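# Lift the cardboard box from under a desk onto it

## Task

A cardboard box sits on the floor beneath one of the desks. Move it onto the top surface of that same desk, resting directly on the desktop rather than on any other object there. The task fails if the box falls or ends up tilted, and it only counts if the box stays in place without the robot supporting it.

## Robot and tools

Robot: a Hello Robot Stretch 3 with one arm. It has a two-wheeled base (0.33 m long, 0.34 m wide), a lift that slides up a mast, and a telescoping arm that reaches out to the robot's RIGHT side, ending in a wrist (yaw, pitch, roll) and a gripper. The base cannot strafe, so to move the gripper forward or back along the robot's heading you drive the base. Spins happen about the point midway between the drive wheels, 0.05 m behind the front edge. With the arm retracted and wrist folded, a spin sweeps a 0.28 m radius; an unfolded, level wrist reaches past that. Loose objects may occasionally get a brief push from outside.

Frames: the base frame has its origin on the floor between the drive wheels, x forward, y left, z up. hand_pose is reported in it, located where closed fingertips meet. The odometry frame is the base frame as it stood at the start of the scene. Heading is positive to the left, from -3.142 to 3.142.

Tool execute_actions takes "actions", a list run in order; an empty list just returns the current state and images. Each action may have "robot" (a command), "steps" (1 to 450 control steps at 30 per second; defaults to 1) and "until" (usable only together with steps; ends the action early once all its conditions hold). {"steps": n} alone waits. A command may hold "base", "joints", "contact_limits", or several of these, all starting together. "base" takes exactly one of: {"translate_m": d}, an offset in metres driven straight from where the base is when that command begins, positive forward, |d| at most 1; or {"rotate_rad": d}, an offset turn in radians on the spot, positive counter-clockwise seen from above, |d| at most 3.2. "joints" holds absolute targets by name; unnamed joints keep their targets. Ranges: lift_m 0 to 1.1 (arm height on the mast, m); arm_m 0 to 0.52 (extension, m); wrist_yaw_rad -1.345 to 4.42 (0 along the arm, positive swings toward the front, 3.0 folded over the base); wrist_pitch_rad -1.57 to 0.451 (0 level, negative tips fingers down); wrist_roll_rad -2.911 to 2.911 (0 fingers side by side, level); gripper_m -0.089 to 0.179 (bigger is wider; actual fingertip gap is 0.007 m less when nearly shut, 0.025 m less when wide, zero below 0.007); head_pan_rad -3.953 to 1.73 (0 forward, positive left, -1.57 looks along the arm); head_tilt_rad -1.53 to 0.419 (negative looks down). "contact_limits": {"arm_m": e} sets the motor_effort percent (1 to 100) at which that arm motion halts; lower is gentler, too low stops immediately; it holds until arm_m's next command. Instead of a single command, "robot" may be a list of up to 8 commands and {"pause_s": s} waits (s at most 15), executed sequentially. {"robot": {"stop": true}} brakes everything and clears the queue. A call with any invalid action or out-of-range number is rejected completely. Motions continue across actions and while you think; a new command overrides immediately and discards the rest of an older queue.

Waiting: {"steps": 450, "until": {"robot": {"status": "ended"}}} finishes once nothing reads "moving" and the queue is not "running". Other fields can be tested like {"lift_m": [">", 0.3]} or {"base_status": ["!=", "moving"]}; "any" instead of "robot" fires when the first motion ends.

Tool zoom_image: "camera" is head_camera, nav_camera or wrist_camera; "region" is [x0, y0, x1, y1] in pixels of that camera's last image, origin top-left, at most 504 by 504. head_camera is 896x504, nav_camera 672x504 fisheye, wrist_camera 644x364. Head and nav cameras move with head_pan_rad/head_tilt_rad.

Tool finished_scene takes "scene" (integer) and ends that scene irreversibly; wait until all motion has ended first.

Result lines: base_status shows progress like (translate_m +0.12 of +0.30). joint_status words: moving, done (within tolerance), off_target (stopped short, may still push), contact_stop (lift or arm hit something firmly and went slack), time_out, stopped, not_commanded, torque_fault (wrist servo off for 10 s, joint limp). robot.on_its_own reports goals the robot changed itself, slack joints, motors loaded at rest, and base_tilt lean. refusals, queue (idle/running/done/dropped/stopped) and queue_left track commands; "refused:" and "dropped:" lines explain failures. lidar_m: 12 distances from the base origin in 30-degree sectors, 1st straight ahead, counter-clockwise (4th left, 7th behind, 10th right), plane 0.17 m high, so it sees desk legs, not tops. wrist_depth_mm and head_depth_mm: 7x7 median depths. motor_effort in percent, positive toward higher values; readings carry fixed biases and noise. base_tilt in degrees, forward and right positive.

Speed: the base is fast (0.30 m/s, 1.9 rad/s) only when lift_m < 0.30, arm_m < 0.03 and wrist_yaw_rad > 2.54; otherwise 0.10 m/s and 0.63 rad/s.

Gripper: close to a value below the box's width to grip (lower squeezes harder; overly hard squeezing triggers a stall guard that weakens grip). Release by opening at least 0.02 beyond the touch value. Neither reading nor "done" confirms a hold; check images and efforts.

Cautions: only fold or unfold the wrist with lift_m between 0.32 and 0.95, wrist_pitch_rad -0.4, roll near 0; after folding, lift may drop to 0.25. With yaw below -0.4 keep pitch at -0.5 or lower. Pushing the arm into something rigid with the gripper above about 0.45 m can tip the robot; don't push again after a contact_stop. Don't drive while the gripper holds or presses something immovable. If the base snags furniture (especially reversing), undo in small steps; if tilted, free the gripper and lower lift_m to about 0.2. Avoid drops, slams, hard hits and torque faults, and leave the box resting on its own, flat on the desk.

Each tool is called as name([rows], argument=value, ...), one row to a line, values as JSON.

## Session

execute_actions(actions=[])

Scene clock: 0.00 s.
robot.base_odometry: x=+0.000 y=+0.000 heading=+0.000 (m, m, rad; robot's odometry frame)
robot.turned_by_wheels: +0.000 (rad since the last result)
robot.turned_by_imu: +0.000 (rad since the last result)
robot.base_tilt: forward=-0.5 right=+0.8 (deg)
robot.lidar_m: 1.71 1.82 0.94 0.77 0.77 0.86 1.37 1.72 1.17 0.96 0.96 1.07
robot.head_depth_mm: 1552 1566 1567 1587 1603 1614 1628 / 1845 1853 1868 1888 1923 1930 1947 / 1913 1955 1959 1980 1979 2007 2006 / 1867 1846 1878 1882 1888 1896 1911 / 1811 1806 1812 1816 1817 1853 1854 / 1742 1734 1757 1771 1770 1781 1801 / 1697 1684 1691 1714 1714 1729 1743
robot.base_status: not_commanded
robot.joint_positions: lift_m=+0.339 arm_m=+0.000 wrist_yaw_rad=+3.045 wrist_pitch_rad=-0.415 wrist_roll_rad=-0.003 gripper_m=+0.037 head_pan_rad=-0.011 head_tilt_rad=+0.011
robot.joint_goals: lift_m=+0.339 arm_m=+0.000 wrist_yaw_rad=+3.045 wrist_pitch_rad=-0.415 wrist_roll_rad=-0.003 gripper_m=+0.037 head_pan_rad=-0.011 head_tilt_rad=+0.011
robot.joint_status: lift_m=not_commanded arm_m=not_commanded wrist_yaw_rad=not_commanded wrist_pitch_rad=not_commanded wrist_roll_rad=not_commanded gripper_m=not_commanded head_pan_rad=not_commanded head_tilt_rad=not_commanded
robot.measured_speeds: translate_m=+0.000 rotate_rad=+0.000 lift_m=+0.000 arm_m=+0.000 wrist_yaw_rad=+0.000 wrist_pitch_rad=+0.000 wrist_roll_rad=+0.000 head_pan_rad=+0.000 head_tilt_rad=+0.000
robot: refusals=0 queue=idle queue_left=0
robot.motor_effort: left_wheel=+0 right_wheel=+0 lift_m=+37 arm_m=+0 wrist_yaw_rad=+1 wrist_pitch_rad=+5 wrist_roll_rad=+0 gripper_m=+0 head_pan_rad=+0 head_tilt_rad=+2 (%)
robot.hand_pose: x=+0.0004 y=+0.0784 z=+0.3523 quat_wxyz=(+0.179, +0.697, +0.113, +0.685) (m; robot's base frame)
robot.wrist_depth_mm: 582 622 724 739 840 - - / 626 677 781 847 940 - - / 664 710 824 895 - - - / 702 784 - 848 819 819 779 / 700 680 665 664 695 645 644 / 586 568 566 557 - 543 540 / 496 500 - - 470 471 467
pictures: head_camera (sideways: a quarter turn clockwise sets it upright), nav_camera (sideways: a quarter turn counterclockwise sets it upright), wrist_camera
Images, in order (width x height): head_camera 896x504, nav_camera 672x504, wrist_camera 644x364.

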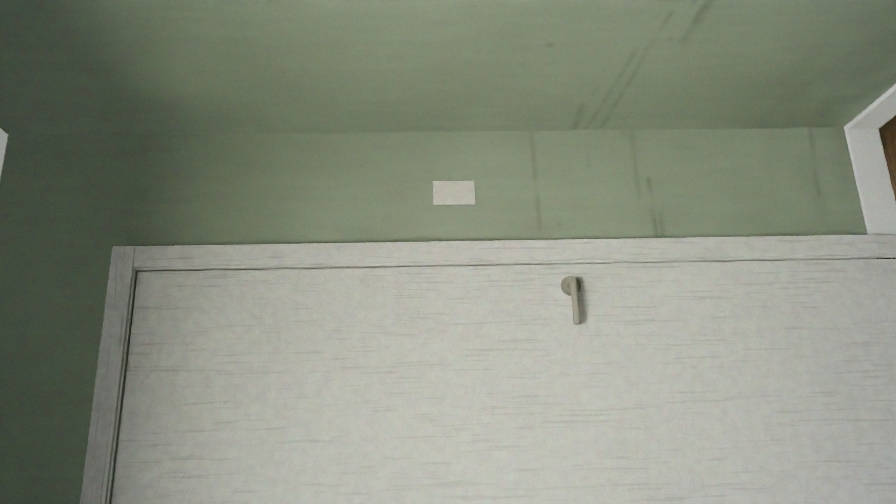

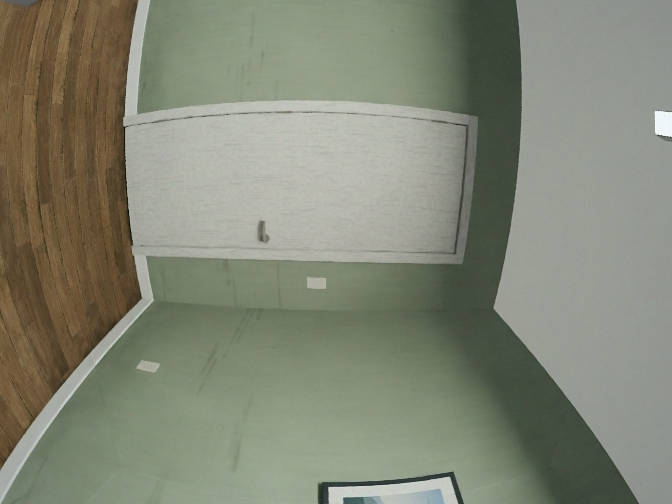

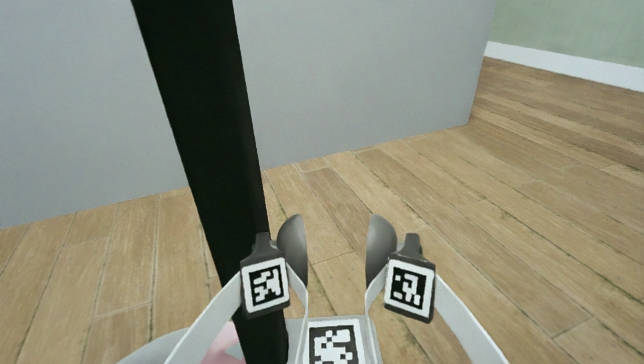

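execute_actions([
  {"robot":{"joints":{"head_pan_rad":1.6,"head_tilt_rad":-0.6}},"steps":100,"until":{"robot":{"status":"ended"}}},
])

execute_actions([
  {"robot":{"joints":{"head_pan_rad":-3.1,"head_tilt_rad":-0.6}},"steps":150,"until":{"robot":{"status":"ended"}}},
])

Scene clock: 7.87 s.
robot.base_odometry: x=+0.000 y=+0.000 heading=+0.000 (m, m, rad; robot's odometry frame)
robot.turned_by_wheels: +0.000 (rad since the last result)
robot.turned_by_imu: +0.000 (rad since the last result)
robot.base_tilt: forward=-0.5 right=+0.8 (deg)
robot.lidar_m: 1.70 1.82 0.93 0.77 0.77 0.86 1.37 1.72 1.17 0.96 0.96 1.07
robot.head_depth_mm: 748 834 939 1085 1265 1419 1243 / 724 804 906 1039 1215 1391 1254 / 702 782 875 995 1151 1360 1257 / 684 753 844 957 1104 1304 1258 / 666 735 818 920 1061 1243 1264 / 651 710 789 888 1015 1192 1292 / 633 692 765 877 995 - -
robot.base_status: not_commanded
robot.joint_positions: lift_m=+0.339 arm_m=+0.000 wrist_yaw_rad=+3.045 wrist_pitch_rad=-0.415 wrist_roll_rad=-0.003 gripper_m=+0.037 head_pan_rad=+1.593 head_tilt_rad=-0.592
robot.joint_goals: lift_m=+0.339 arm_m=+0.000 wrist_yaw_rad=+3.045 wrist_pitch_rad=-0.415 wrist_roll_rad=-0.003 gripper_m=+0.037 head_pan_rad=+1.600 head_tilt_rad=-0.600
robot.joint_status: lift_m=not_commanded arm_m=not_commanded wrist_yaw_rad=not_commanded wrist_pitch_rad=not_commanded wrist_roll_rad=not_commanded gripper_m=not_commanded head_pan_rad=done head_tilt_rad=done
robot.measured_speeds: translate_m=+0.000 rotate_rad=+0.000 lift_m=+0.000 arm_m=+0.000 wrist_yaw_rad=+0.000 wrist_pitch_rad=+0.000 wrist_roll_rad=+0.000 head_pan_rad=+0.000 head_tilt_rad=+0.000
robot: refusals=0 queue=done queue_left=0
robot.motor_effort: left_wheel=+0(0) right_wheel=+1(0) lift_m=+37(37) arm_m=+0(0) wrist_yaw_rad=+0(0) wrist_pitch_rad=+5(5) wrist_roll_rad=+1(0) gripper_m=+0(0) head_pan_rad=+5(53) head_tilt_rad=-3(25) (%)
robot.hand_pose: x=+0.0004 y=+0.0784 z=+0.3523 quat_wxyz=(+0.179, +0.697, +0.113, +0.685) (m; robot's base frame)
robot.wrist_depth_mm: 576 614 717 761 875 - - / 622 650 747 831 930 - - / 670 738 827 936 - - - / 715 785 - 836 809 791 800 / 698 698 692 668 688 659 631 / 569 569 562 565 - 551 539 / 491 502 - - 466 473 470
pictures: head_camera (sideways: a quarter turn clockwise sets it upright), nav_camera (sideways: a quarter turn counterclockwise sets it upright), wrist_camera
Images, in order (width x height): head_camera 896x504, nav_camera 672x504, wrist_camera 644x364.

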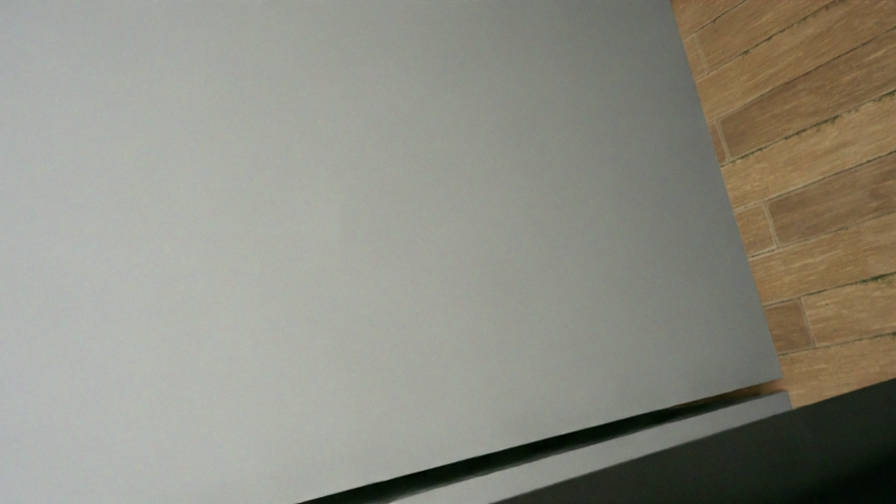

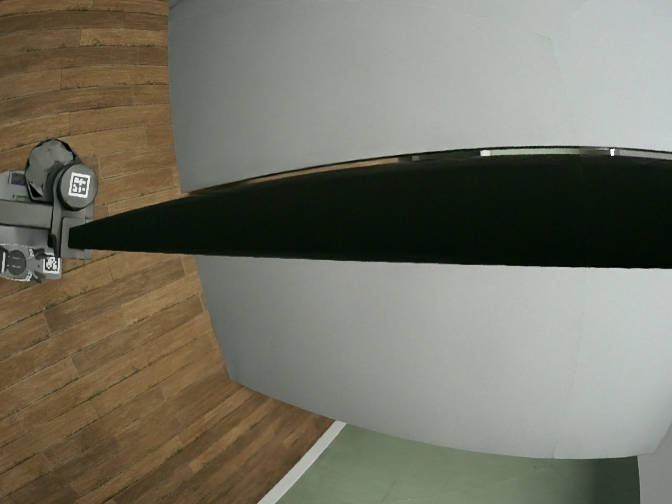

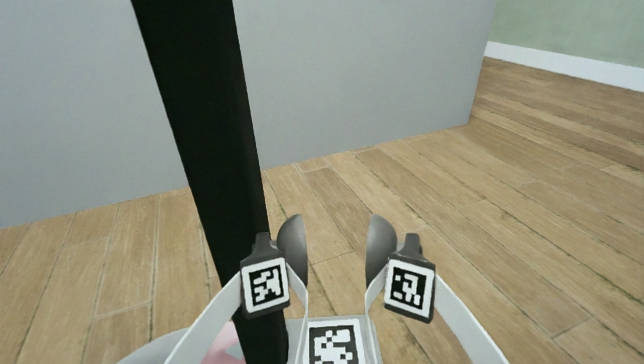

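Scene clock: 10.50 s.
robot.base_odometry: x=+0.000 y=+0.000 heading=+0.000 (m, m, rad; robot's odometry frame)
robot.turned_by_wheels: +0.000 (rad since the last result)
robot.turned_by_imu: +0.000 (rad since the last result)
robot.base_tilt: forward=-0.6 right=+0.8 (deg)
robot.lidar_m: 1.71 1.82 0.94 0.78 0.77 0.86 1.38 1.73 1.17 0.96 0.96 1.07
robot.head_depth_mm: 1303 1366 1450 1559 1630 1460 1251 / 1561 1659 1802 1929 1727 1446 1253 / 1788 1968 2173 2164 1739 1458 1249 / 1749 1922 2154 2154 1738 1467 1256 / 1710 1880 2098 2091 1752 1459 1264 / 1632 1761 1952 2022 1765 1475 1264 / 1596 1724 1926 2030 1760 1477 1266
robot.base_status: not_commanded
robot.joint_positions: lift_m=+0.339 arm_m=+0.000 wrist_yaw_rad=+3.045 wrist_pitch_rad=-0.415 wrist_roll_rad=-0.003 gripper_m=+0.037 head_pan_rad=-3.093 head_tilt_rad=-0.592
robot.joint_goals: lift_m=+0.339 arm_m=+0.000 wrist_yaw_rad=+3.045 wrist_pitch_rad=-0.415 wrist_roll_rad=-0.003 gripper_m=+0.037 head_pan_rad=-3.100 head_tilt_rad=-0.600
robot.joint_status: lift_m=not_commanded arm_m=not_commanded wrist_yaw_rad=not_commanded wrist_pitch_rad=not_commanded wrist_roll_rad=not_commanded gripper_m=not_commanded head_pan_rad=done head_tilt_rad=done
robot.measured_speeds: translate_m=+0.000 rotate_rad=+0.000 lift_m=+0.000 arm_m=+0.000 wrist_yaw_rad=+0.000 wrist_pitch_rad=+0.000 wrist_roll_rad=+0.000 head_pan_rad=+0.000 head_tilt_rad=+0.000
robot: refusals=0 queue=done queue_left=0
robot.motor_effort: left_wheel=+0(1) right_wheel=+1(0) lift_m=+37(37) arm_m=+0(0) wrist_yaw_rad=-1(0) wrist_pitch_rad=+6(6) wrist_roll_rad=+1(0) gripper_m=-1(1) head_pan_rad=-4(54) head_tilt_rad=-4(3) (%)
robot.hand_pose: x=+0.0004 y=+0.0784 z=+0.3523 quat_wxyz=(+0.179, +0.697, +0.113, +0.685) (m; robot's base frame)
robot.wrist_depth_mm: 590 610 719 754 857 - - / 620 665 771 821 911 - - / 653 705 826 891 - - - / 715 784 - 857 817 798 796 / 688 685 673 667 670 654 646 / 578 587 558 550 - 549 536 / 490 504 - - 467 465 463
pictures: head_camera (sideways: a quarter turn clockwise sets it upright), nav_camera (sideways: a quarter turn counterclockwise sets it upright), wrist_camera
Images, in order (width x height): head_camera 896x504, nav_camera 672x504, wrist_camera 644x364.

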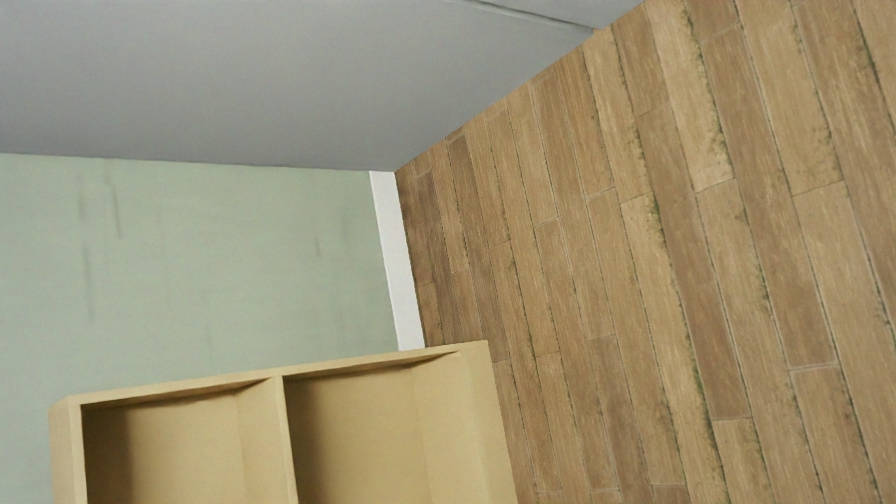

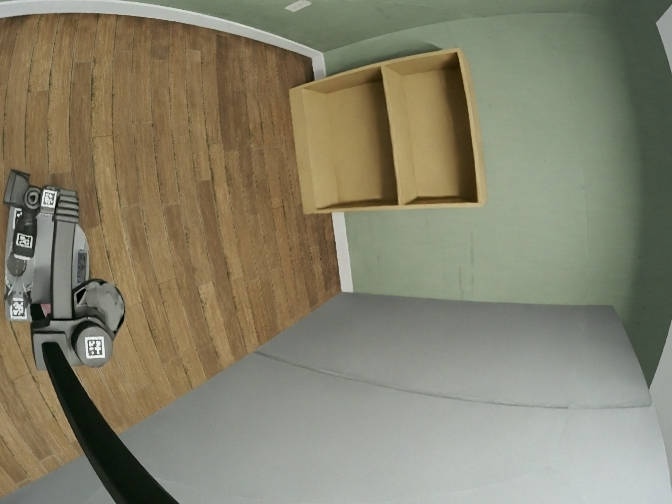

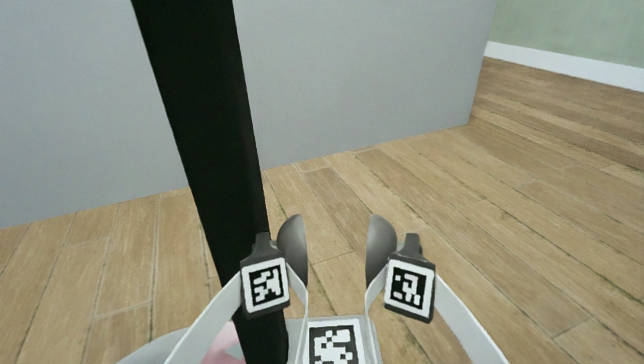

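execute_actions([
  {"robot":[{"joints":{"lift_m":0.26,"head_pan_rad":1.0,"head_tilt_rad":-0.6},"base":{"rotate_rad":0.28}},{"base":{"translate_m":1.0}}],"steps":450,"until":{"robot":{"status":"ended"}}},
])

Scene clock: 27.83 s.
robot.base_odometry: x=+0.961 y=+0.276 heading=+0.280 (m, m, rad; robot's odometry frame)
robot.turned_by_wheels: +0.280 (rad since the last result)
robot.turned_by_imu: +0.283 (rad since the last result)
robot.base_tilt: forward=-0.6 right=+0.8 (deg)
robot.lidar_m: 0.82 0.85 1.14 0.84 0.85 1.11 2.60 1.36 0.95 0.90 0.93 0.87
robot.head_depth_mm: 916 984 1069 1167 1294 1385 1248 / 1009 1098 1209 1329 1490 1452 1252 / 1119 1230 1367 1544 1660 1453 1255 / 1266 1411 1593 1822 1735 1463 1260 / 1454 1640 1908 2093 1730 1471 1265 / 1702 1965 2359 2170 1764 1461 1268 / 2052 2494 2772 2183 1757 1473 1271
robot.base_status: done (translate_m +1.0000 of +1.0000)
robot.joint_positions: lift_m=+0.260 arm_m=+0.000 wrist_yaw_rad=+3.045 wrist_pitch_rad=-0.417 wrist_roll_rad=-0.003 gripper_m=+0.037 head_pan_rad=+0.993 head_tilt_rad=-0.593
robot.joint_goals: lift_m=+0.260 arm_m=+0.000 wrist_yaw_rad=+3.045 wrist_pitch_rad=-0.417 wrist_roll_rad=-0.003 gripper_m=+0.037 head_pan_rad=+1.000 head_tilt_rad=-0.600
robot.joint_status: lift_m=done arm_m=not_commanded wrist_yaw_rad=not_commanded wrist_pitch_rad=not_commanded wrist_roll_rad=not_commanded gripper_m=not_commanded head_pan_rad=done head_tilt_rad=done
robot.measured_speeds: translate_m=+0.000 rotate_rad=+0.000 lift_m=+0.000 arm_m=+0.000 wrist_yaw_rad=+0.000 wrist_pitch_rad=+0.000 wrist_roll_rad=+0.000 head_pan_rad=+0.000 head_tilt_rad=+0.000
robot: refusals=0 queue=done queue_left=0
robot.motor_effort: left_wheel=-2(11) right_wheel=+2(9) lift_m=+32(37) arm_m=+0(0) wrist_yaw_rad=-1(1) wrist_pitch_rad=+6(6) wrist_roll_rad=+1(0) gripper_m=+0(0) head_pan_rad=+4(55) head_tilt_rad=-3(2) (%)
robot.hand_pose: x=+0.0004 y=+0.0783 z=+0.2732 quat_wxyz=(+0.180, +0.697, +0.113, +0.685) (m; robot's base frame)
robot.wrist_depth_mm: 704 729 - - - - 846 / 765 766 949 - - - 860 / 838 837 890 914 918 878 815 / 722 722 - 696 685 673 659 / 585 566 564 549 565 542 534 / 482 491 - - - 452 447 / 424 - - - 393 392 389
pictures: head_camera (sideways: a quarter turn clockwise sets it upright), nav_camera (sideways: a quarter turn counterclockwise sets it upright), wrist_camera
Images, in order (width x height): head_camera 896x504, nav_camera 672x504, wrist_camera 644x364.

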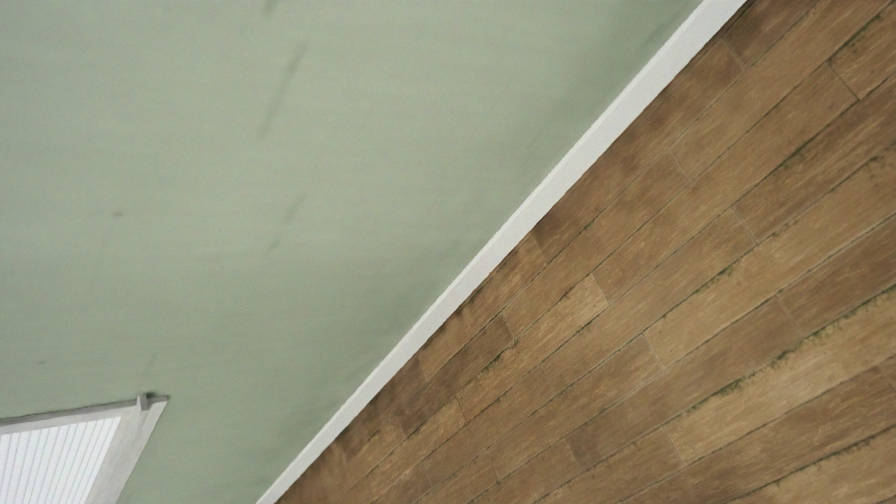

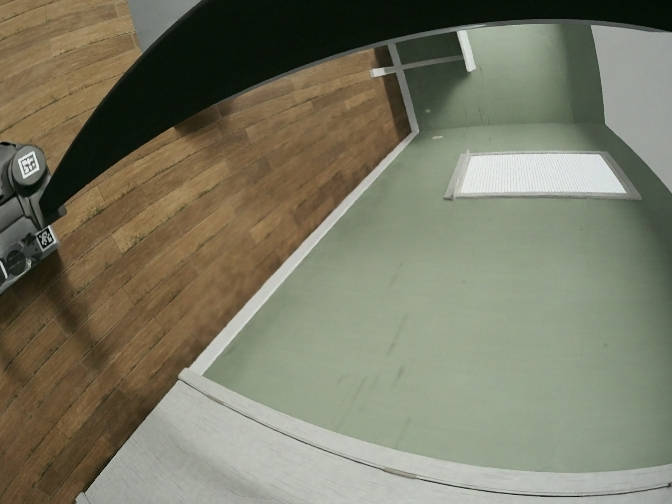

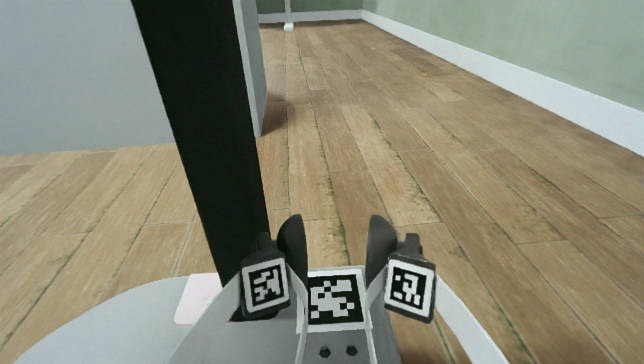

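execute_actions([
  {"robot":[{"base":{"translate_m":0.37},"joints":{"head_pan_rad":0.0,"head_tilt_rad":-0.7}},{"base":{"rotate_rad":1.57}},{"base":{"translate_m":0.4}}],"steps":450,"until":{"robot":{"status":"ended"}}},
])

Scene clock: 42.93 s.
robot.base_odometry: x=+1.206 y=+0.763 heading=+1.850 (m, m, rad; robot's odometry frame)
robot.turned_by_wheels: +1.570 (rad since the last result)
robot.turned_by_imu: +1.556 (rad since the last result)
robot.base_tilt: forward=-0.5 right=+0.8 (deg)
robot.lidar_m: 1.43 0.78 0.68 1.43 1.94 1.36 1.28 0.65 0.46 0.42 0.46 0.60
robot.head_depth_mm: 1336 1367 1398 1434 1458 1329 1195 / 1875 1977 2038 1841 1586 1370 1202 / 3034 2971 2363 1904 1594 1376 1200 / 3168 3113 2392 1912 1602 1365 1207 / 3133 3117 2365 1917 1601 1375 1210 / 3053 3065 2412 1929 1616 1378 1213 / 3108 3181 2423 1935 1619 1382 1213
robot.base_status: done (translate_m +0.4000 of +0.4000)
robot.joint_positions: lift_m=+0.260 arm_m=+0.000 wrist_yaw_rad=+3.045 wrist_pitch_rad=-0.417 wrist_roll_rad=-0.003 gripper_m=+0.037 head_pan_rad=+0.007 head_tilt_rad=-0.692
robot.joint_goals: lift_m=+0.260 arm_m=+0.000 wrist_yaw_rad=+3.045 wrist_pitch_rad=-0.417 wrist_roll_rad=-0.003 gripper_m=+0.037 head_pan_rad=+0.000 head_tilt_rad=-0.700
robot.joint_status: lift_m=done arm_m=not_commanded wrist_yaw_rad=not_commanded wrist_pitch_rad=not_commanded wrist_roll_rad=not_commanded gripper_m=not_commanded head_pan_rad=done head_tilt_rad=done
robot.measured_speeds: translate_m=+0.000 rotate_rad=+0.000 lift_m=+0.000 arm_m=+0.000 wrist_yaw_rad=+0.000 wrist_pitch_rad=+0.000 wrist_roll_rad=+0.000 head_pan_rad=+0.000 head_tilt_rad=+0.000
robot: refusals=0 queue=done queue_left=0
robot.motor_effort: left_wheel=-2(13) right_wheel=+1(8) lift_m=+32(32) arm_m=+0(0) wrist_yaw_rad=-1(2) wrist_pitch_rad=+6(6) wrist_roll_rad=+0(1) gripper_m=+0(0) head_pan_rad=-5(57) head_tilt_rad=-3(12) (%)
robot.hand_pose: x=+0.0004 y=+0.0783 z=+0.2731 quat_wxyz=(+0.180, +0.697, +0.113, +0.685) (m; robot's base frame)
robot.wrist_depth_mm: - - - - - 630 532 / - - - - - 660 587 / - - 942 929 890 665 646 / 730 716 - 686 686 659 662 / 580 580 570 550 560 541 527 / 478 490 - - - 455 453 / 419 - - - 390 393 389
pictures: head_camera (sideways: a quarter turn clockwise sets it upright), nav_camera (sideways: a quarter turn counterclockwise sets it upright), wrist_camera
Images, in order (width x height): head_camera 896x504, nav_camera 672x504, wrist_camera 644x364.

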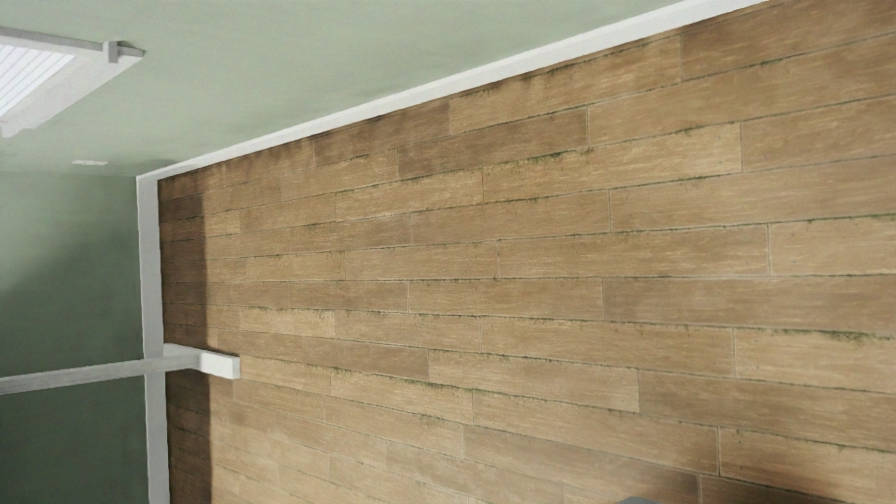

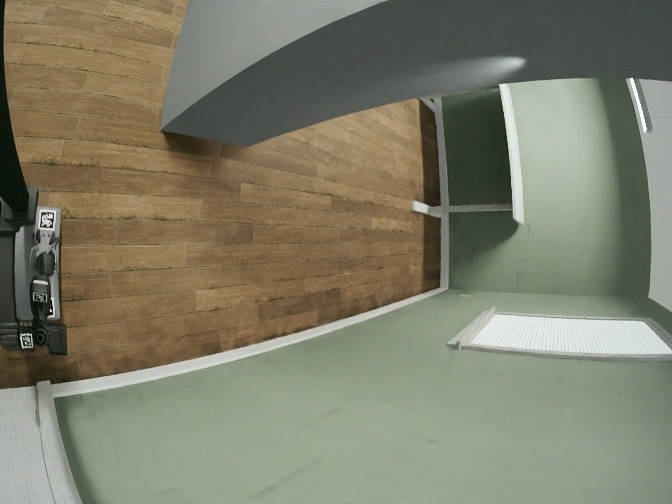

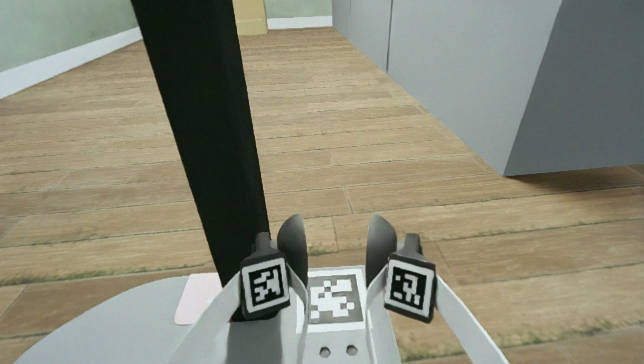

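execute_actions([
  {"robot":[{"base":{"translate_m":1.0},"joints":{"head_pan_rad":0.9,"head_tilt_rad":-0.6}},{"base":{"translate_m":0.3}}],"steps":450,"until":{"robot":{"status":"ended"}}},
])

Scene clock: 56.37 s.
robot.base_odometry: x=+0.848 y=+2.013 heading=+1.850 (m, m, rad; robot's odometry frame)
robot.turned_by_wheels: +0.000 (rad since the last result)
robot.turned_by_imu: +0.008 (rad since the last result)
robot.base_tilt: forward=-0.5 right=+0.9 (deg)
robot.lidar_m: 1.22 1.75 2.41 2.43 0.70 0.79 1.77 0.57 0.40 0.38 0.39 0.51
robot.head_depth_mm: 1792 2432 2589 2099 1701 1442 1245 / 2016 2662 2756 2100 1710 1435 1244 / 2211 2898 2631 2107 1721 1444 1253 / 2922 3328 2797 2147 1722 1446 1251 / 3357 3513 2828 2129 1722 1453 1249 / 3412 3693 2813 2139 1726 1463 1254 / 3173 3452 2810 2133 1729 1463 1265
robot.base_status: done (translate_m +0.3000 of +0.3000)
robot.joint_positions: lift_m=+0.260 arm_m=+0.000 wrist_yaw_rad=+3.045 wrist_pitch_rad=-0.417 wrist_roll_rad=-0.003 gripper_m=+0.037 head_pan_rad=+0.893 head_tilt_rad=-0.605
robot.joint_goals: lift_m=+0.260 arm_m=+0.000 wrist_yaw_rad=+3.045 wrist_pitch_rad=-0.417 wrist_roll_rad=-0.003 gripper_m=+0.037 head_pan_rad=+0.900 head_tilt_rad=-0.600
robot.joint_status: lift_m=done arm_m=not_commanded wrist_yaw_rad=not_commanded wrist_pitch_rad=not_commanded wrist_roll_rad=not_commanded gripper_m=not_commanded head_pan_rad=done head_tilt_rad=done
robot.measured_speeds: translate_m=+0.000 rotate_rad=+0.000 lift_m=+0.000 arm_m=+0.000 wrist_yaw_rad=+0.000 wrist_pitch_rad=+0.000 wrist_roll_rad=+0.000 head_pan_rad=+0.000 head_tilt_rad=+0.000
robot: refusals=0 queue=done queue_left=0
robot.motor_effort: left_wheel=-2(10) right_wheel=+2(8) lift_m=+32(32) arm_m=+0(0) wrist_yaw_rad=+0(0) wrist_pitch_rad=+6(6) wrist_roll_rad=+1(1) gripper_m=+0(0) head_pan_rad=+3(54) head_tilt_rad=+1(9) (%)
robot.hand_pose: x=+0.0004 y=+0.0783 z=+0.2731 quat_wxyz=(+0.180, +0.697, +0.113, +0.685) (m; robot's base frame)
robot.wrist_depth_mm: 520 - - - - - - / 561 - - - - - - / 598 799 947 934 882 881 861 / 669 676 - 694 698 669 660 / 579 581 564 553 562 547 527 / 477 499 - - - 459 452 / 425 - - - 391 390 386
pictures: head_camera (sideways: a quarter turn clockwise sets it upright), nav_camera (sideways: a quarter turn counterclockwise sets it upright), wrist_camera
Images, in order (width x height): head_camera 896x504, nav_camera 672x504, wrist_camera 644x364.

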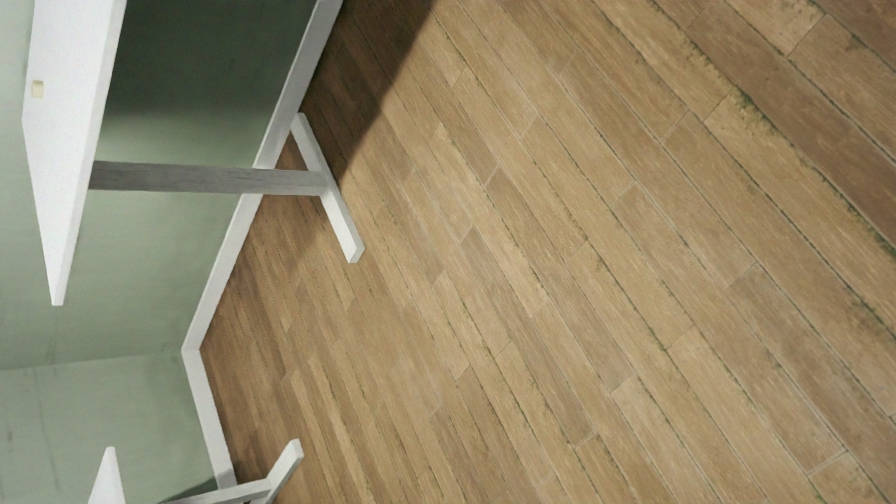

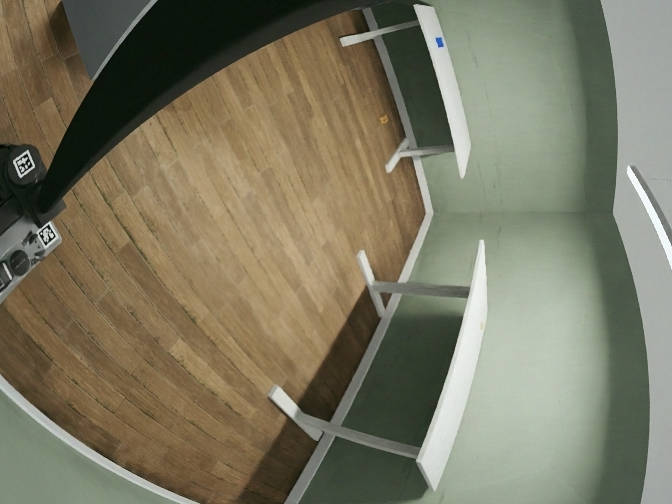

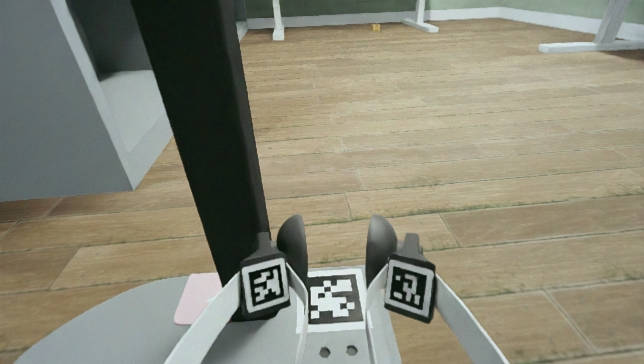

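execute_actions([
  {"robot":[{"base":{"rotate_rad":1.26},"joints":{"head_pan_rad":0,"head_tilt_rad":-0.8}},{"base":{"translate_m":1.0}},{"base":{"translate_m":0.8}}],"steps":450,"until":{"robot":{"status":"ended"}}},
])

Scene clock: 82.50 s.
robot.base_odometry: x=-0.951 y=+2.070 heading=+3.110 (m, m, rad; robot's odometry frame)
robot.turned_by_wheels: +1.260 (rad since the last result)
robot.turned_by_imu: +1.257 (rad since the last result)
robot.base_tilt: forward=-0.5 right=+0.8 (deg)
robot.lidar_m: 1.33 1.71 1.28 1.26 1.49 1.48 2.06 2.05 1.59 1.54 1.09 1.69
robot.head_depth_mm: 1843 2131 2032 1699 1480 1298 1153 / 1759 1184 2034 1714 1475 1296 1158 / 1605 1150 1998 1677 1481 1298 1156 / 1454 1116 1992 1727 1494 1311 1164 / 1462 1120 2006 1742 1497 1306 1164 / 1469 1131 1954 1734 1496 1314 1170 / 1437 1133 1930 1752 1500 1310 1176
robot.base_status: done (translate_m +0.8000 of +0.8000)
robot.joint_positions: lift_m=+0.260 arm_m=+0.000 wrist_yaw_rad=+3.045 wrist_pitch_rad=-0.417 wrist_roll_rad=-0.003 gripper_m=+0.037 head_pan_rad=+0.007 head_tilt_rad=-0.791
robot.joint_goals: lift_m=+0.260 arm_m=+0.000 wrist_yaw_rad=+3.045 wrist_pitch_rad=-0.417 wrist_roll_rad=-0.003 gripper_m=+0.037 head_pan_rad=+0.000 head_tilt_rad=-0.800
robot.joint_status: lift_m=done arm_m=not_commanded wrist_yaw_rad=not_commanded wrist_pitch_rad=not_commanded wrist_roll_rad=not_commanded gripper_m=not_commanded head_pan_rad=done head_tilt_rad=done
robot.measured_speeds: translate_m=+0.000 rotate_rad=+0.000 lift_m=+0.000 arm_m=+0.000 wrist_yaw_rad=+0.000 wrist_pitch_rad=+0.000 wrist_roll_rad=+0.000 head_pan_rad=+0.000 head_tilt_rad=+0.000
robot: refusals=0 queue=done queue_left=0
robot.motor_effort: left_wheel=-2(13) right_wheel=+2(7) lift_m=+32(32) arm_m=-1(1) wrist_yaw_rad=-1(0) wrist_pitch_rad=+6(6) wrist_roll_rad=+1(0) gripper_m=+0(0) head_pan_rad=-4(51) head_tilt_rad=-3(15) (%)
robot.hand_pose: x=+0.0004 y=+0.0782 z=+0.2731 quat_wxyz=(+0.180, +0.697, +0.113, +0.685) (m; robot's base frame)
robot.wrist_depth_mm: - 820 - - - - - / - 900 - - - - - / 858 926 924 942 895 869 879 / 731 718 - 685 668 673 673 / 583 581 571 556 562 542 538 / 483 494 - - - 452 444 / 416 - - - 392 394 388
pictures: head_camera (sideways: a quarter turn clockwise sets it upright), nav_camera (sideways: a quarter turn counterclockwise sets it upright), wrist_camera
Images, in order (width x height): head_camera 896x504, nav_camera 672x504, wrist_camera 644x364.

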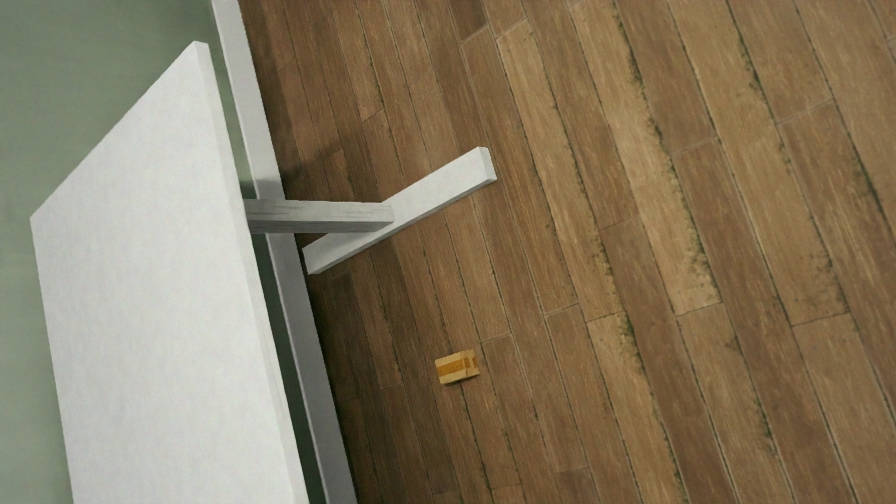

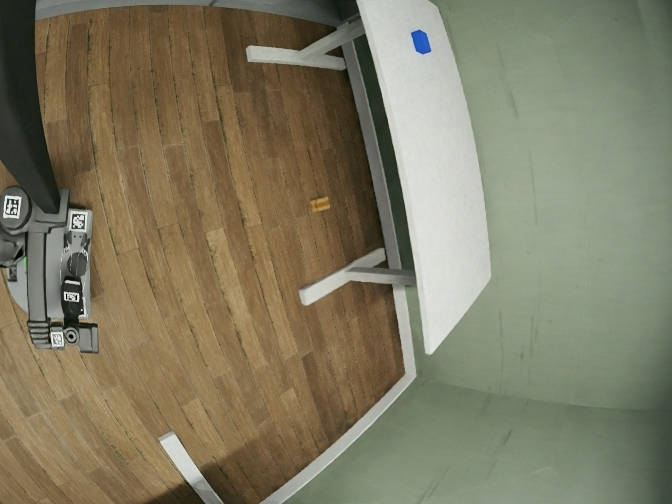

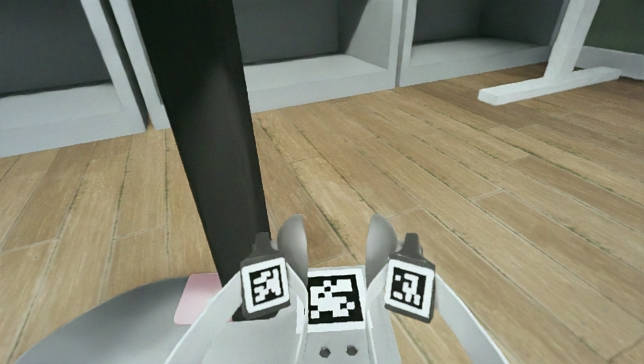

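execute_actions([
  {"robot":[{"base":{"rotate_rad":0.31},"joints":{"head_pan_rad":-1.57,"head_tilt_rad":-1.0}},{"base":{"translate_m":0.48}},{"base":{"rotate_rad":1.57}},{"joints":{"lift_m":0.36,"gripper_m":0.15}},{"joints":{"wrist_yaw_rad":0}},{"joints":{"wrist_pitch_rad":-1.0,"arm_m":0.2}}],"steps":450,"until":{"robot":{"status":"ended"}}},
  {"steps":300,"until":{"robot":{"status":"ended"}}},
])

Scene clock: 120.63 s.
robot.base_odometry: x=-1.412 y=+1.938 heading=-1.294 (m, m, rad; robot's odometry frame)
robot.turned_by_wheels: +1.880 (rad since the last result)
robot.turned_by_imu: +1.862 (rad since the last result)
robot.base_tilt: forward=-0.6 right=+0.8 (deg)
robot.lidar_m: 1.08 1.21 1.87 2.53 2.30 1.15 1.51 1.55 0.90 1.23 1.10 1.06
robot.head_depth_mm: 934 810 717 1421 1331 1215 1137 / 936 815 719 1456 1353 1233 - / 946 817 720 1455 1292 1219 - / 946 820 727 1463 1326 1230 1129 / 954 822 725 1473 1353 1224 1127 / 954 828 732 1449 1352 1233 1138 / 962 829 733 1448 1354 1239 1138
robot.base_status: done (rotate_rad +1.5699 of +1.5700)
robot.joint_positions: lift_m=+0.360 arm_m=+0.200 wrist_yaw_rad=+0.000 wrist_pitch_rad=-1.004 wrist_roll_rad=-0.003 gripper_m=+0.150 head_pan_rad=-1.563 head_tilt_rad=-0.988
robot.joint_goals: lift_m=+0.360 arm_m=+0.200 wrist_yaw_rad=+0.000 wrist_pitch_rad=-1.000 wrist_roll_rad=-0.003 gripper_m=+0.150 head_pan_rad=-1.570 head_tilt_rad=-1.000
robot.joint_status: lift_m=done arm_m=done wrist_yaw_rad=done wrist_pitch_rad=done wrist_roll_rad=not_commanded gripper_m=done head_pan_rad=done head_tilt_rad=done
robot.measured_speeds: translate_m=+0.000 rotate_rad=+0.000 lift_m=+0.000 arm_m=+0.000 wrist_yaw_rad=+0.000 wrist_pitch_rad=+0.000 wrist_roll_rad=+0.000 head_pan_rad=+0.000 head_tilt_rad=+0.000
robot: refusals=0 queue=done queue_left=0
robot.motor_effort: left_wheel=-2(11) right_wheel=+2(6) lift_m=+42(45) arm_m=+3(4) wrist_yaw_rad=+0(4) wrist_pitch_rad=+2(7) wrist_roll_rad=+0(1) gripper_m=+0(83) head_pan_rad=-3(54) head_tilt_rad=-5(15) (%)
robot.hand_pose: x=-0.0216 y=-0.4619 z=+0.2694 quat_wxyz=(+0.621, +0.341, -0.618, -0.340) (m; robot's base frame)
robot.wrist_depth_mm: 622 620 594 586 577 560 460 / 565 557 550 540 526 525 483 / 523 510 505 486 492 481 447 / 485 477 472 467 457 455 433 / 449 443 442 437 426 423 408 / 423 421 412 408 398 396 396 / 395 392 389 380 379 372 369
pictures: head_camera (sideways: a quarter turn clockwise sets it upright), nav_camera (sideways: a quarter turn counterclockwise sets it upright), wrist_camera
Images, in order (width x height): head_camera 896x504, nav_camera 672x504, wrist_camera 644x364.

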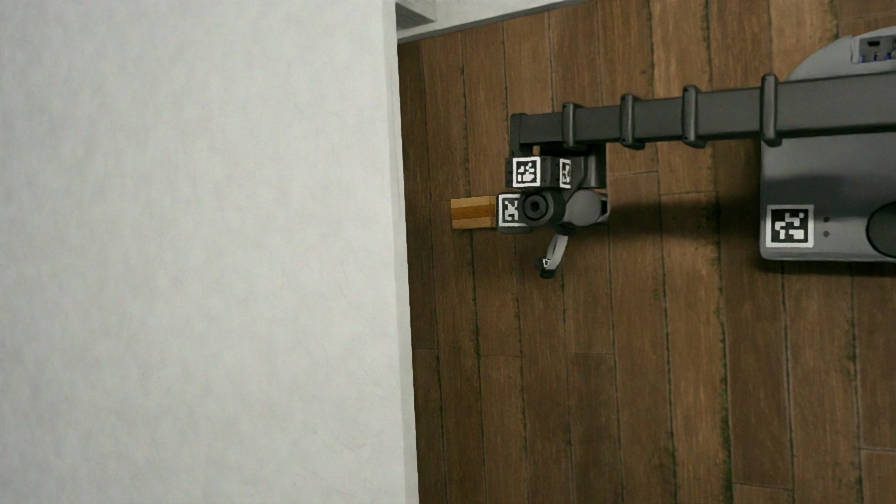

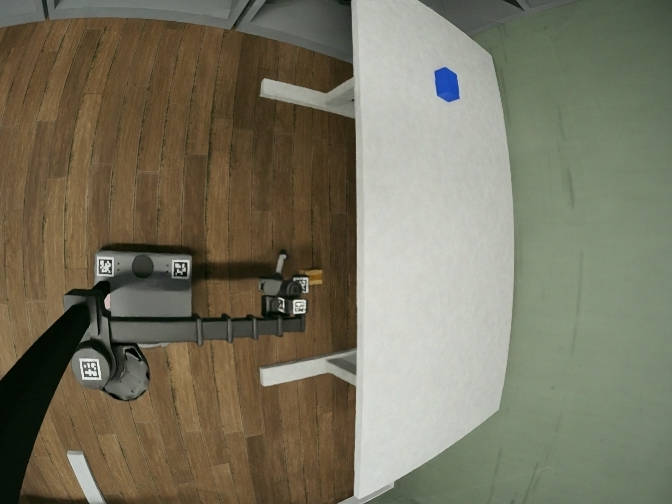

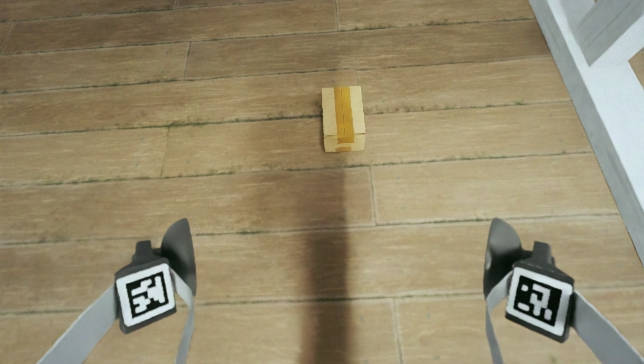

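execute_actions([
  {"robot":{"joints":{"lift_m":0.21,"arm_m":0.36,"gripper_m":0.17}},"steps":300,"until":{"robot":{"status":"ended"}}},
])

Scene clock: 130.70 s.
robot.base_odometry: x=-1.412 y=+1.938 heading=-1.294 (m, m, rad; robot's odometry frame)
robot.turned_by_wheels: +0.000 (rad since the last result)
robot.turned_by_imu: +0.000 (rad since the last result)
robot.base_tilt: forward=-0.5 right=+0.8 (deg)
robot.lidar_m: 1.09 1.22 1.87 2.53 2.30 1.15 1.51 1.55 0.89 1.23 1.11 1.06
robot.head_depth_mm: 932 809 715 1434 1328 1221 1133 / 941 815 720 1466 1334 1219 - / 944 818 722 1504 1324 1229 - / 946 819 725 1474 1343 1226 1128 / 953 825 729 1470 1339 1229 1130 / 955 830 728 1454 1350 1236 1134 / 960 833 734 1451 1357 1239 1140
robot.base_status: done (rotate_rad +1.5699 of +1.5700)
robot.joint_positions: lift_m=+0.210 arm_m=+0.360 wrist_yaw_rad=+0.000 wrist_pitch_rad=-1.005 wrist_roll_rad=-0.003 gripper_m=+0.170 head_pan_rad=-1.563 head_tilt_rad=-0.988
robot.joint_goals: lift_m=+0.210 arm_m=+0.360 wrist_yaw_rad=+0.000 wrist_pitch_rad=-1.000 wrist_roll_rad=-0.003 gripper_m=+0.170 head_pan_rad=-1.570 head_tilt_rad=-1.000
robot.joint_status: lift_m=done arm_m=done wrist_yaw_rad=done wrist_pitch_rad=done wrist_roll_rad=not_commanded gripper_m=done head_pan_rad=done head_tilt_rad=done
robot.measured_speeds: translate_m=+0.000 rotate_rad=+0.000 lift_m=+0.000 arm_m=+0.000 wrist_yaw_rad=+0.000 wrist_pitch_rad=+0.000 wrist_roll_rad=+0.000 head_pan_rad=+0.000 head_tilt_rad=+0.000
robot: refusals=0 queue=done queue_left=0
robot.motor_effort: left_wheel=-2(2) right_wheel=+1(2) lift_m=+31(42) arm_m=+3(4) wrist_yaw_rad=-2(0) wrist_pitch_rad=+2(2) wrist_roll_rad=+0(1) gripper_m=+0(78) head_pan_rad=-4(3) head_tilt_rad=-4(4) (%)
robot.hand_pose: x=-0.0216 y=-0.6217 z=+0.1197 quat_wxyz=(+0.621, +0.341, -0.618, -0.340) (m; robot's base frame)
robot.wrist_depth_mm: 410 403 393 385 379 370 366 / 374 369 360 353 347 340 336 / 341 339 334 318 320 317 314 / 319 309 307 257 297 294 290 / 298 293 286 276 279 277 273 / 278 - 271 267 263 261 258 / 259 254 254 252 248 244 237
pictures: head_camera (sideways: a quarter turn clockwise sets it upright), nav_camera (sideways: a quarter turn counterclockwise sets it upright), wrist_camera
Images, in order (width x height): head_camera 896x504, nav_camera 672x504, wrist_camera 644x364.

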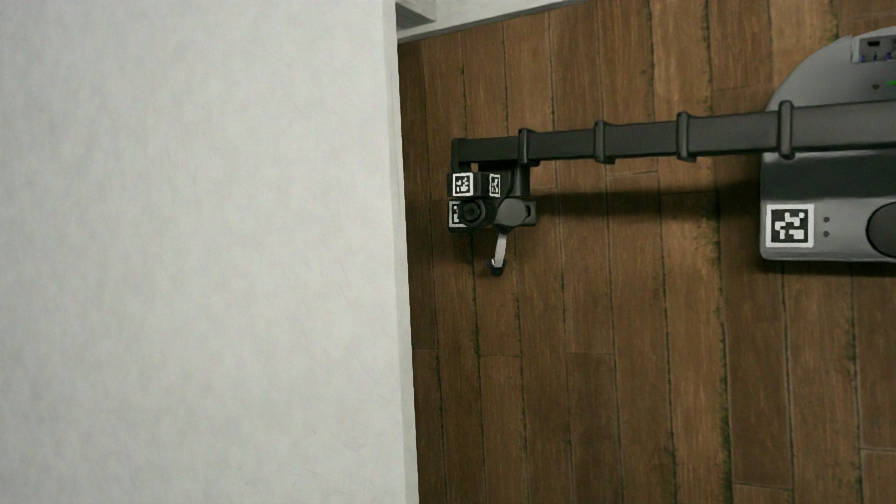

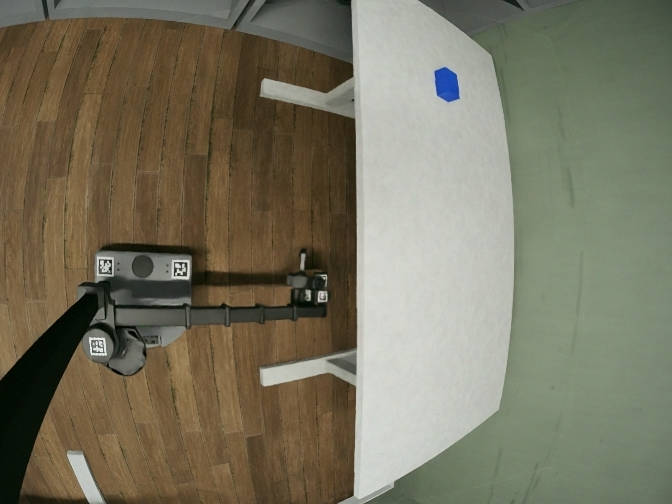

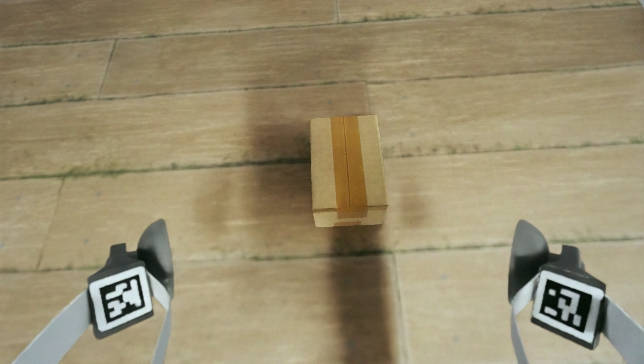

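execute_actions([
  {"robot":[{"joints":{"arm_m":0.44},"base":{"translate_m":-0.008}},{"joints":{"lift_m":0.118,"gripper_m":0.12}}],"steps":300,"until":{"robot":{"status":"ended"}}},
])

Scene clock: 145.93 s.
robot.base_odometry: x=-1.414 y=+1.946 heading=-1.294 (m, m, rad; robot's odometry frame)
robot.turned_by_wheels: +0.000 (rad since the last result)
robot.turned_by_imu: +0.000 (rad since the last result)
robot.base_tilt: forward=-0.6 right=+0.8 (deg)
robot.lidar_m: 1.10 1.22 1.87 2.53 2.28 1.14 1.50 1.53 0.89 1.23 1.12 1.07
robot.head_depth_mm: 934 811 716 1420 1329 1215 1131 / 941 814 720 1452 1342 1222 - / 940 819 722 1509 1342 1220 - / 945 822 725 1468 1337 1220 1128 / 951 825 726 1470 1346 1232 1127 / 953 827 731 1451 1349 1230 1134 / 960 831 732 1457 1361 1241 1131
robot.base_status: done (translate_m -0.0080 of -0.0080)
robot.joint_positions: lift_m=+0.118 arm_m=+0.440 wrist_yaw_rad=+0.000 wrist_pitch_rad=-1.005 wrist_roll_rad=-0.003 gripper_m=+0.120 head_pan_rad=-1.563 head_tilt_rad=-0.988
robot.joint_goals: lift_m=+0.118 arm_m=+0.440 wrist_yaw_rad=+0.000 wrist_pitch_rad=-1.000 wrist_roll_rad=-0.003 gripper_m=+0.120 head_pan_rad=-1.570 head_tilt_rad=-1.000
robot.joint_status: lift_m=done arm_m=done wrist_yaw_rad=done wrist_pitch_rad=done wrist_roll_rad=not_commanded gripper_m=done head_pan_rad=done head_tilt_rad=done
robot.measured_speeds: translate_m=+0.000 rotate_rad=+0.000 lift_m=+0.000 arm_m=+0.000 wrist_yaw_rad=+0.000 wrist_pitch_rad=+0.000 wrist_roll_rad=+0.000 head_pan_rad=+0.000 head_tilt_rad=+0.000
robot: refusals=0 queue=done queue_left=0
robot.motor_effort: left_wheel=-2(10) right_wheel=+2(1) lift_m=+31(31) arm_m=+3(5) wrist_yaw_rad=-1(1) wrist_pitch_rad=+2(2) wrist_roll_rad=+0(0) gripper_m=+0(84) head_pan_rad=-4(4) head_tilt_rad=-4(4) (%)
robot.hand_pose: x=-0.0216 y=-0.7017 z=+0.0277 quat_wxyz=(+0.621, +0.341, -0.618, -0.340) (m; robot's base frame)
robot.wrist_depth_mm: 275 269 265 260 255 249 247 / 251 245 243 239 235 229 227 / 230 227 223 220 217 214 211 / 212 212 209 151 197 199 195 / 200 197 193 141 183 187 184 / 186 186 180 132 154 - 173 / 175 171 171 164 165 164 163
pictures: head_camera (sideways: a quarter turn clockwise sets it upright), nav_camera (sideways: a quarter turn counterclockwise sets it upright), wrist_camera
Images, in order (width x height): head_camera 896x504, nav_camera 672x504, wrist_camera 644x364.

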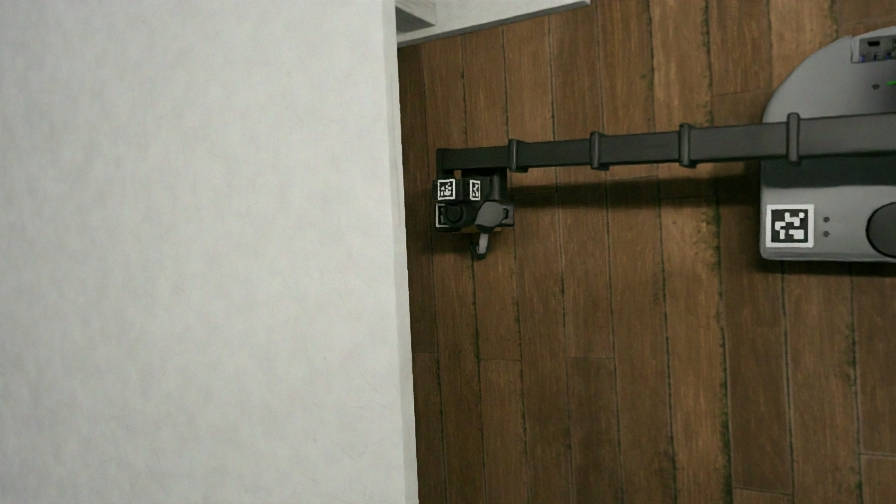

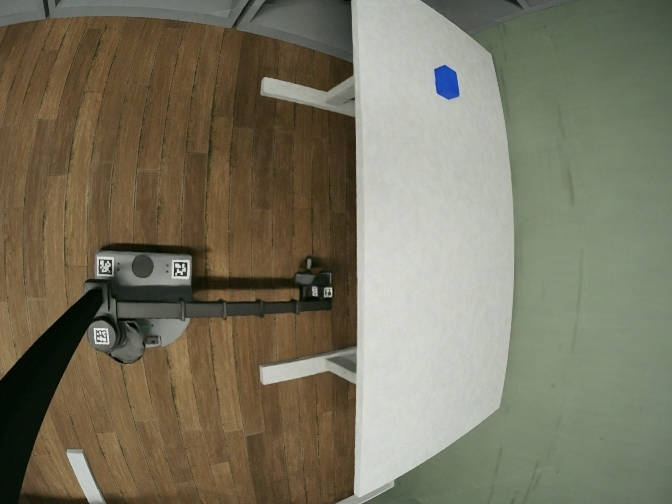

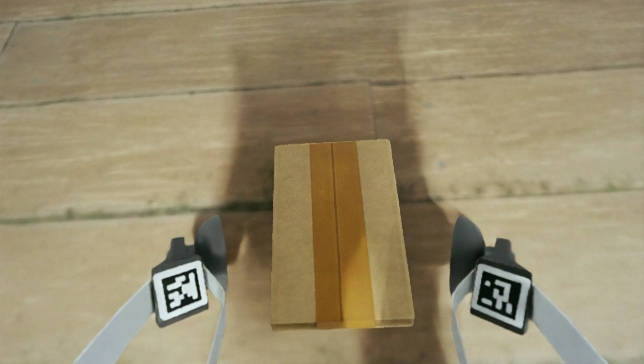

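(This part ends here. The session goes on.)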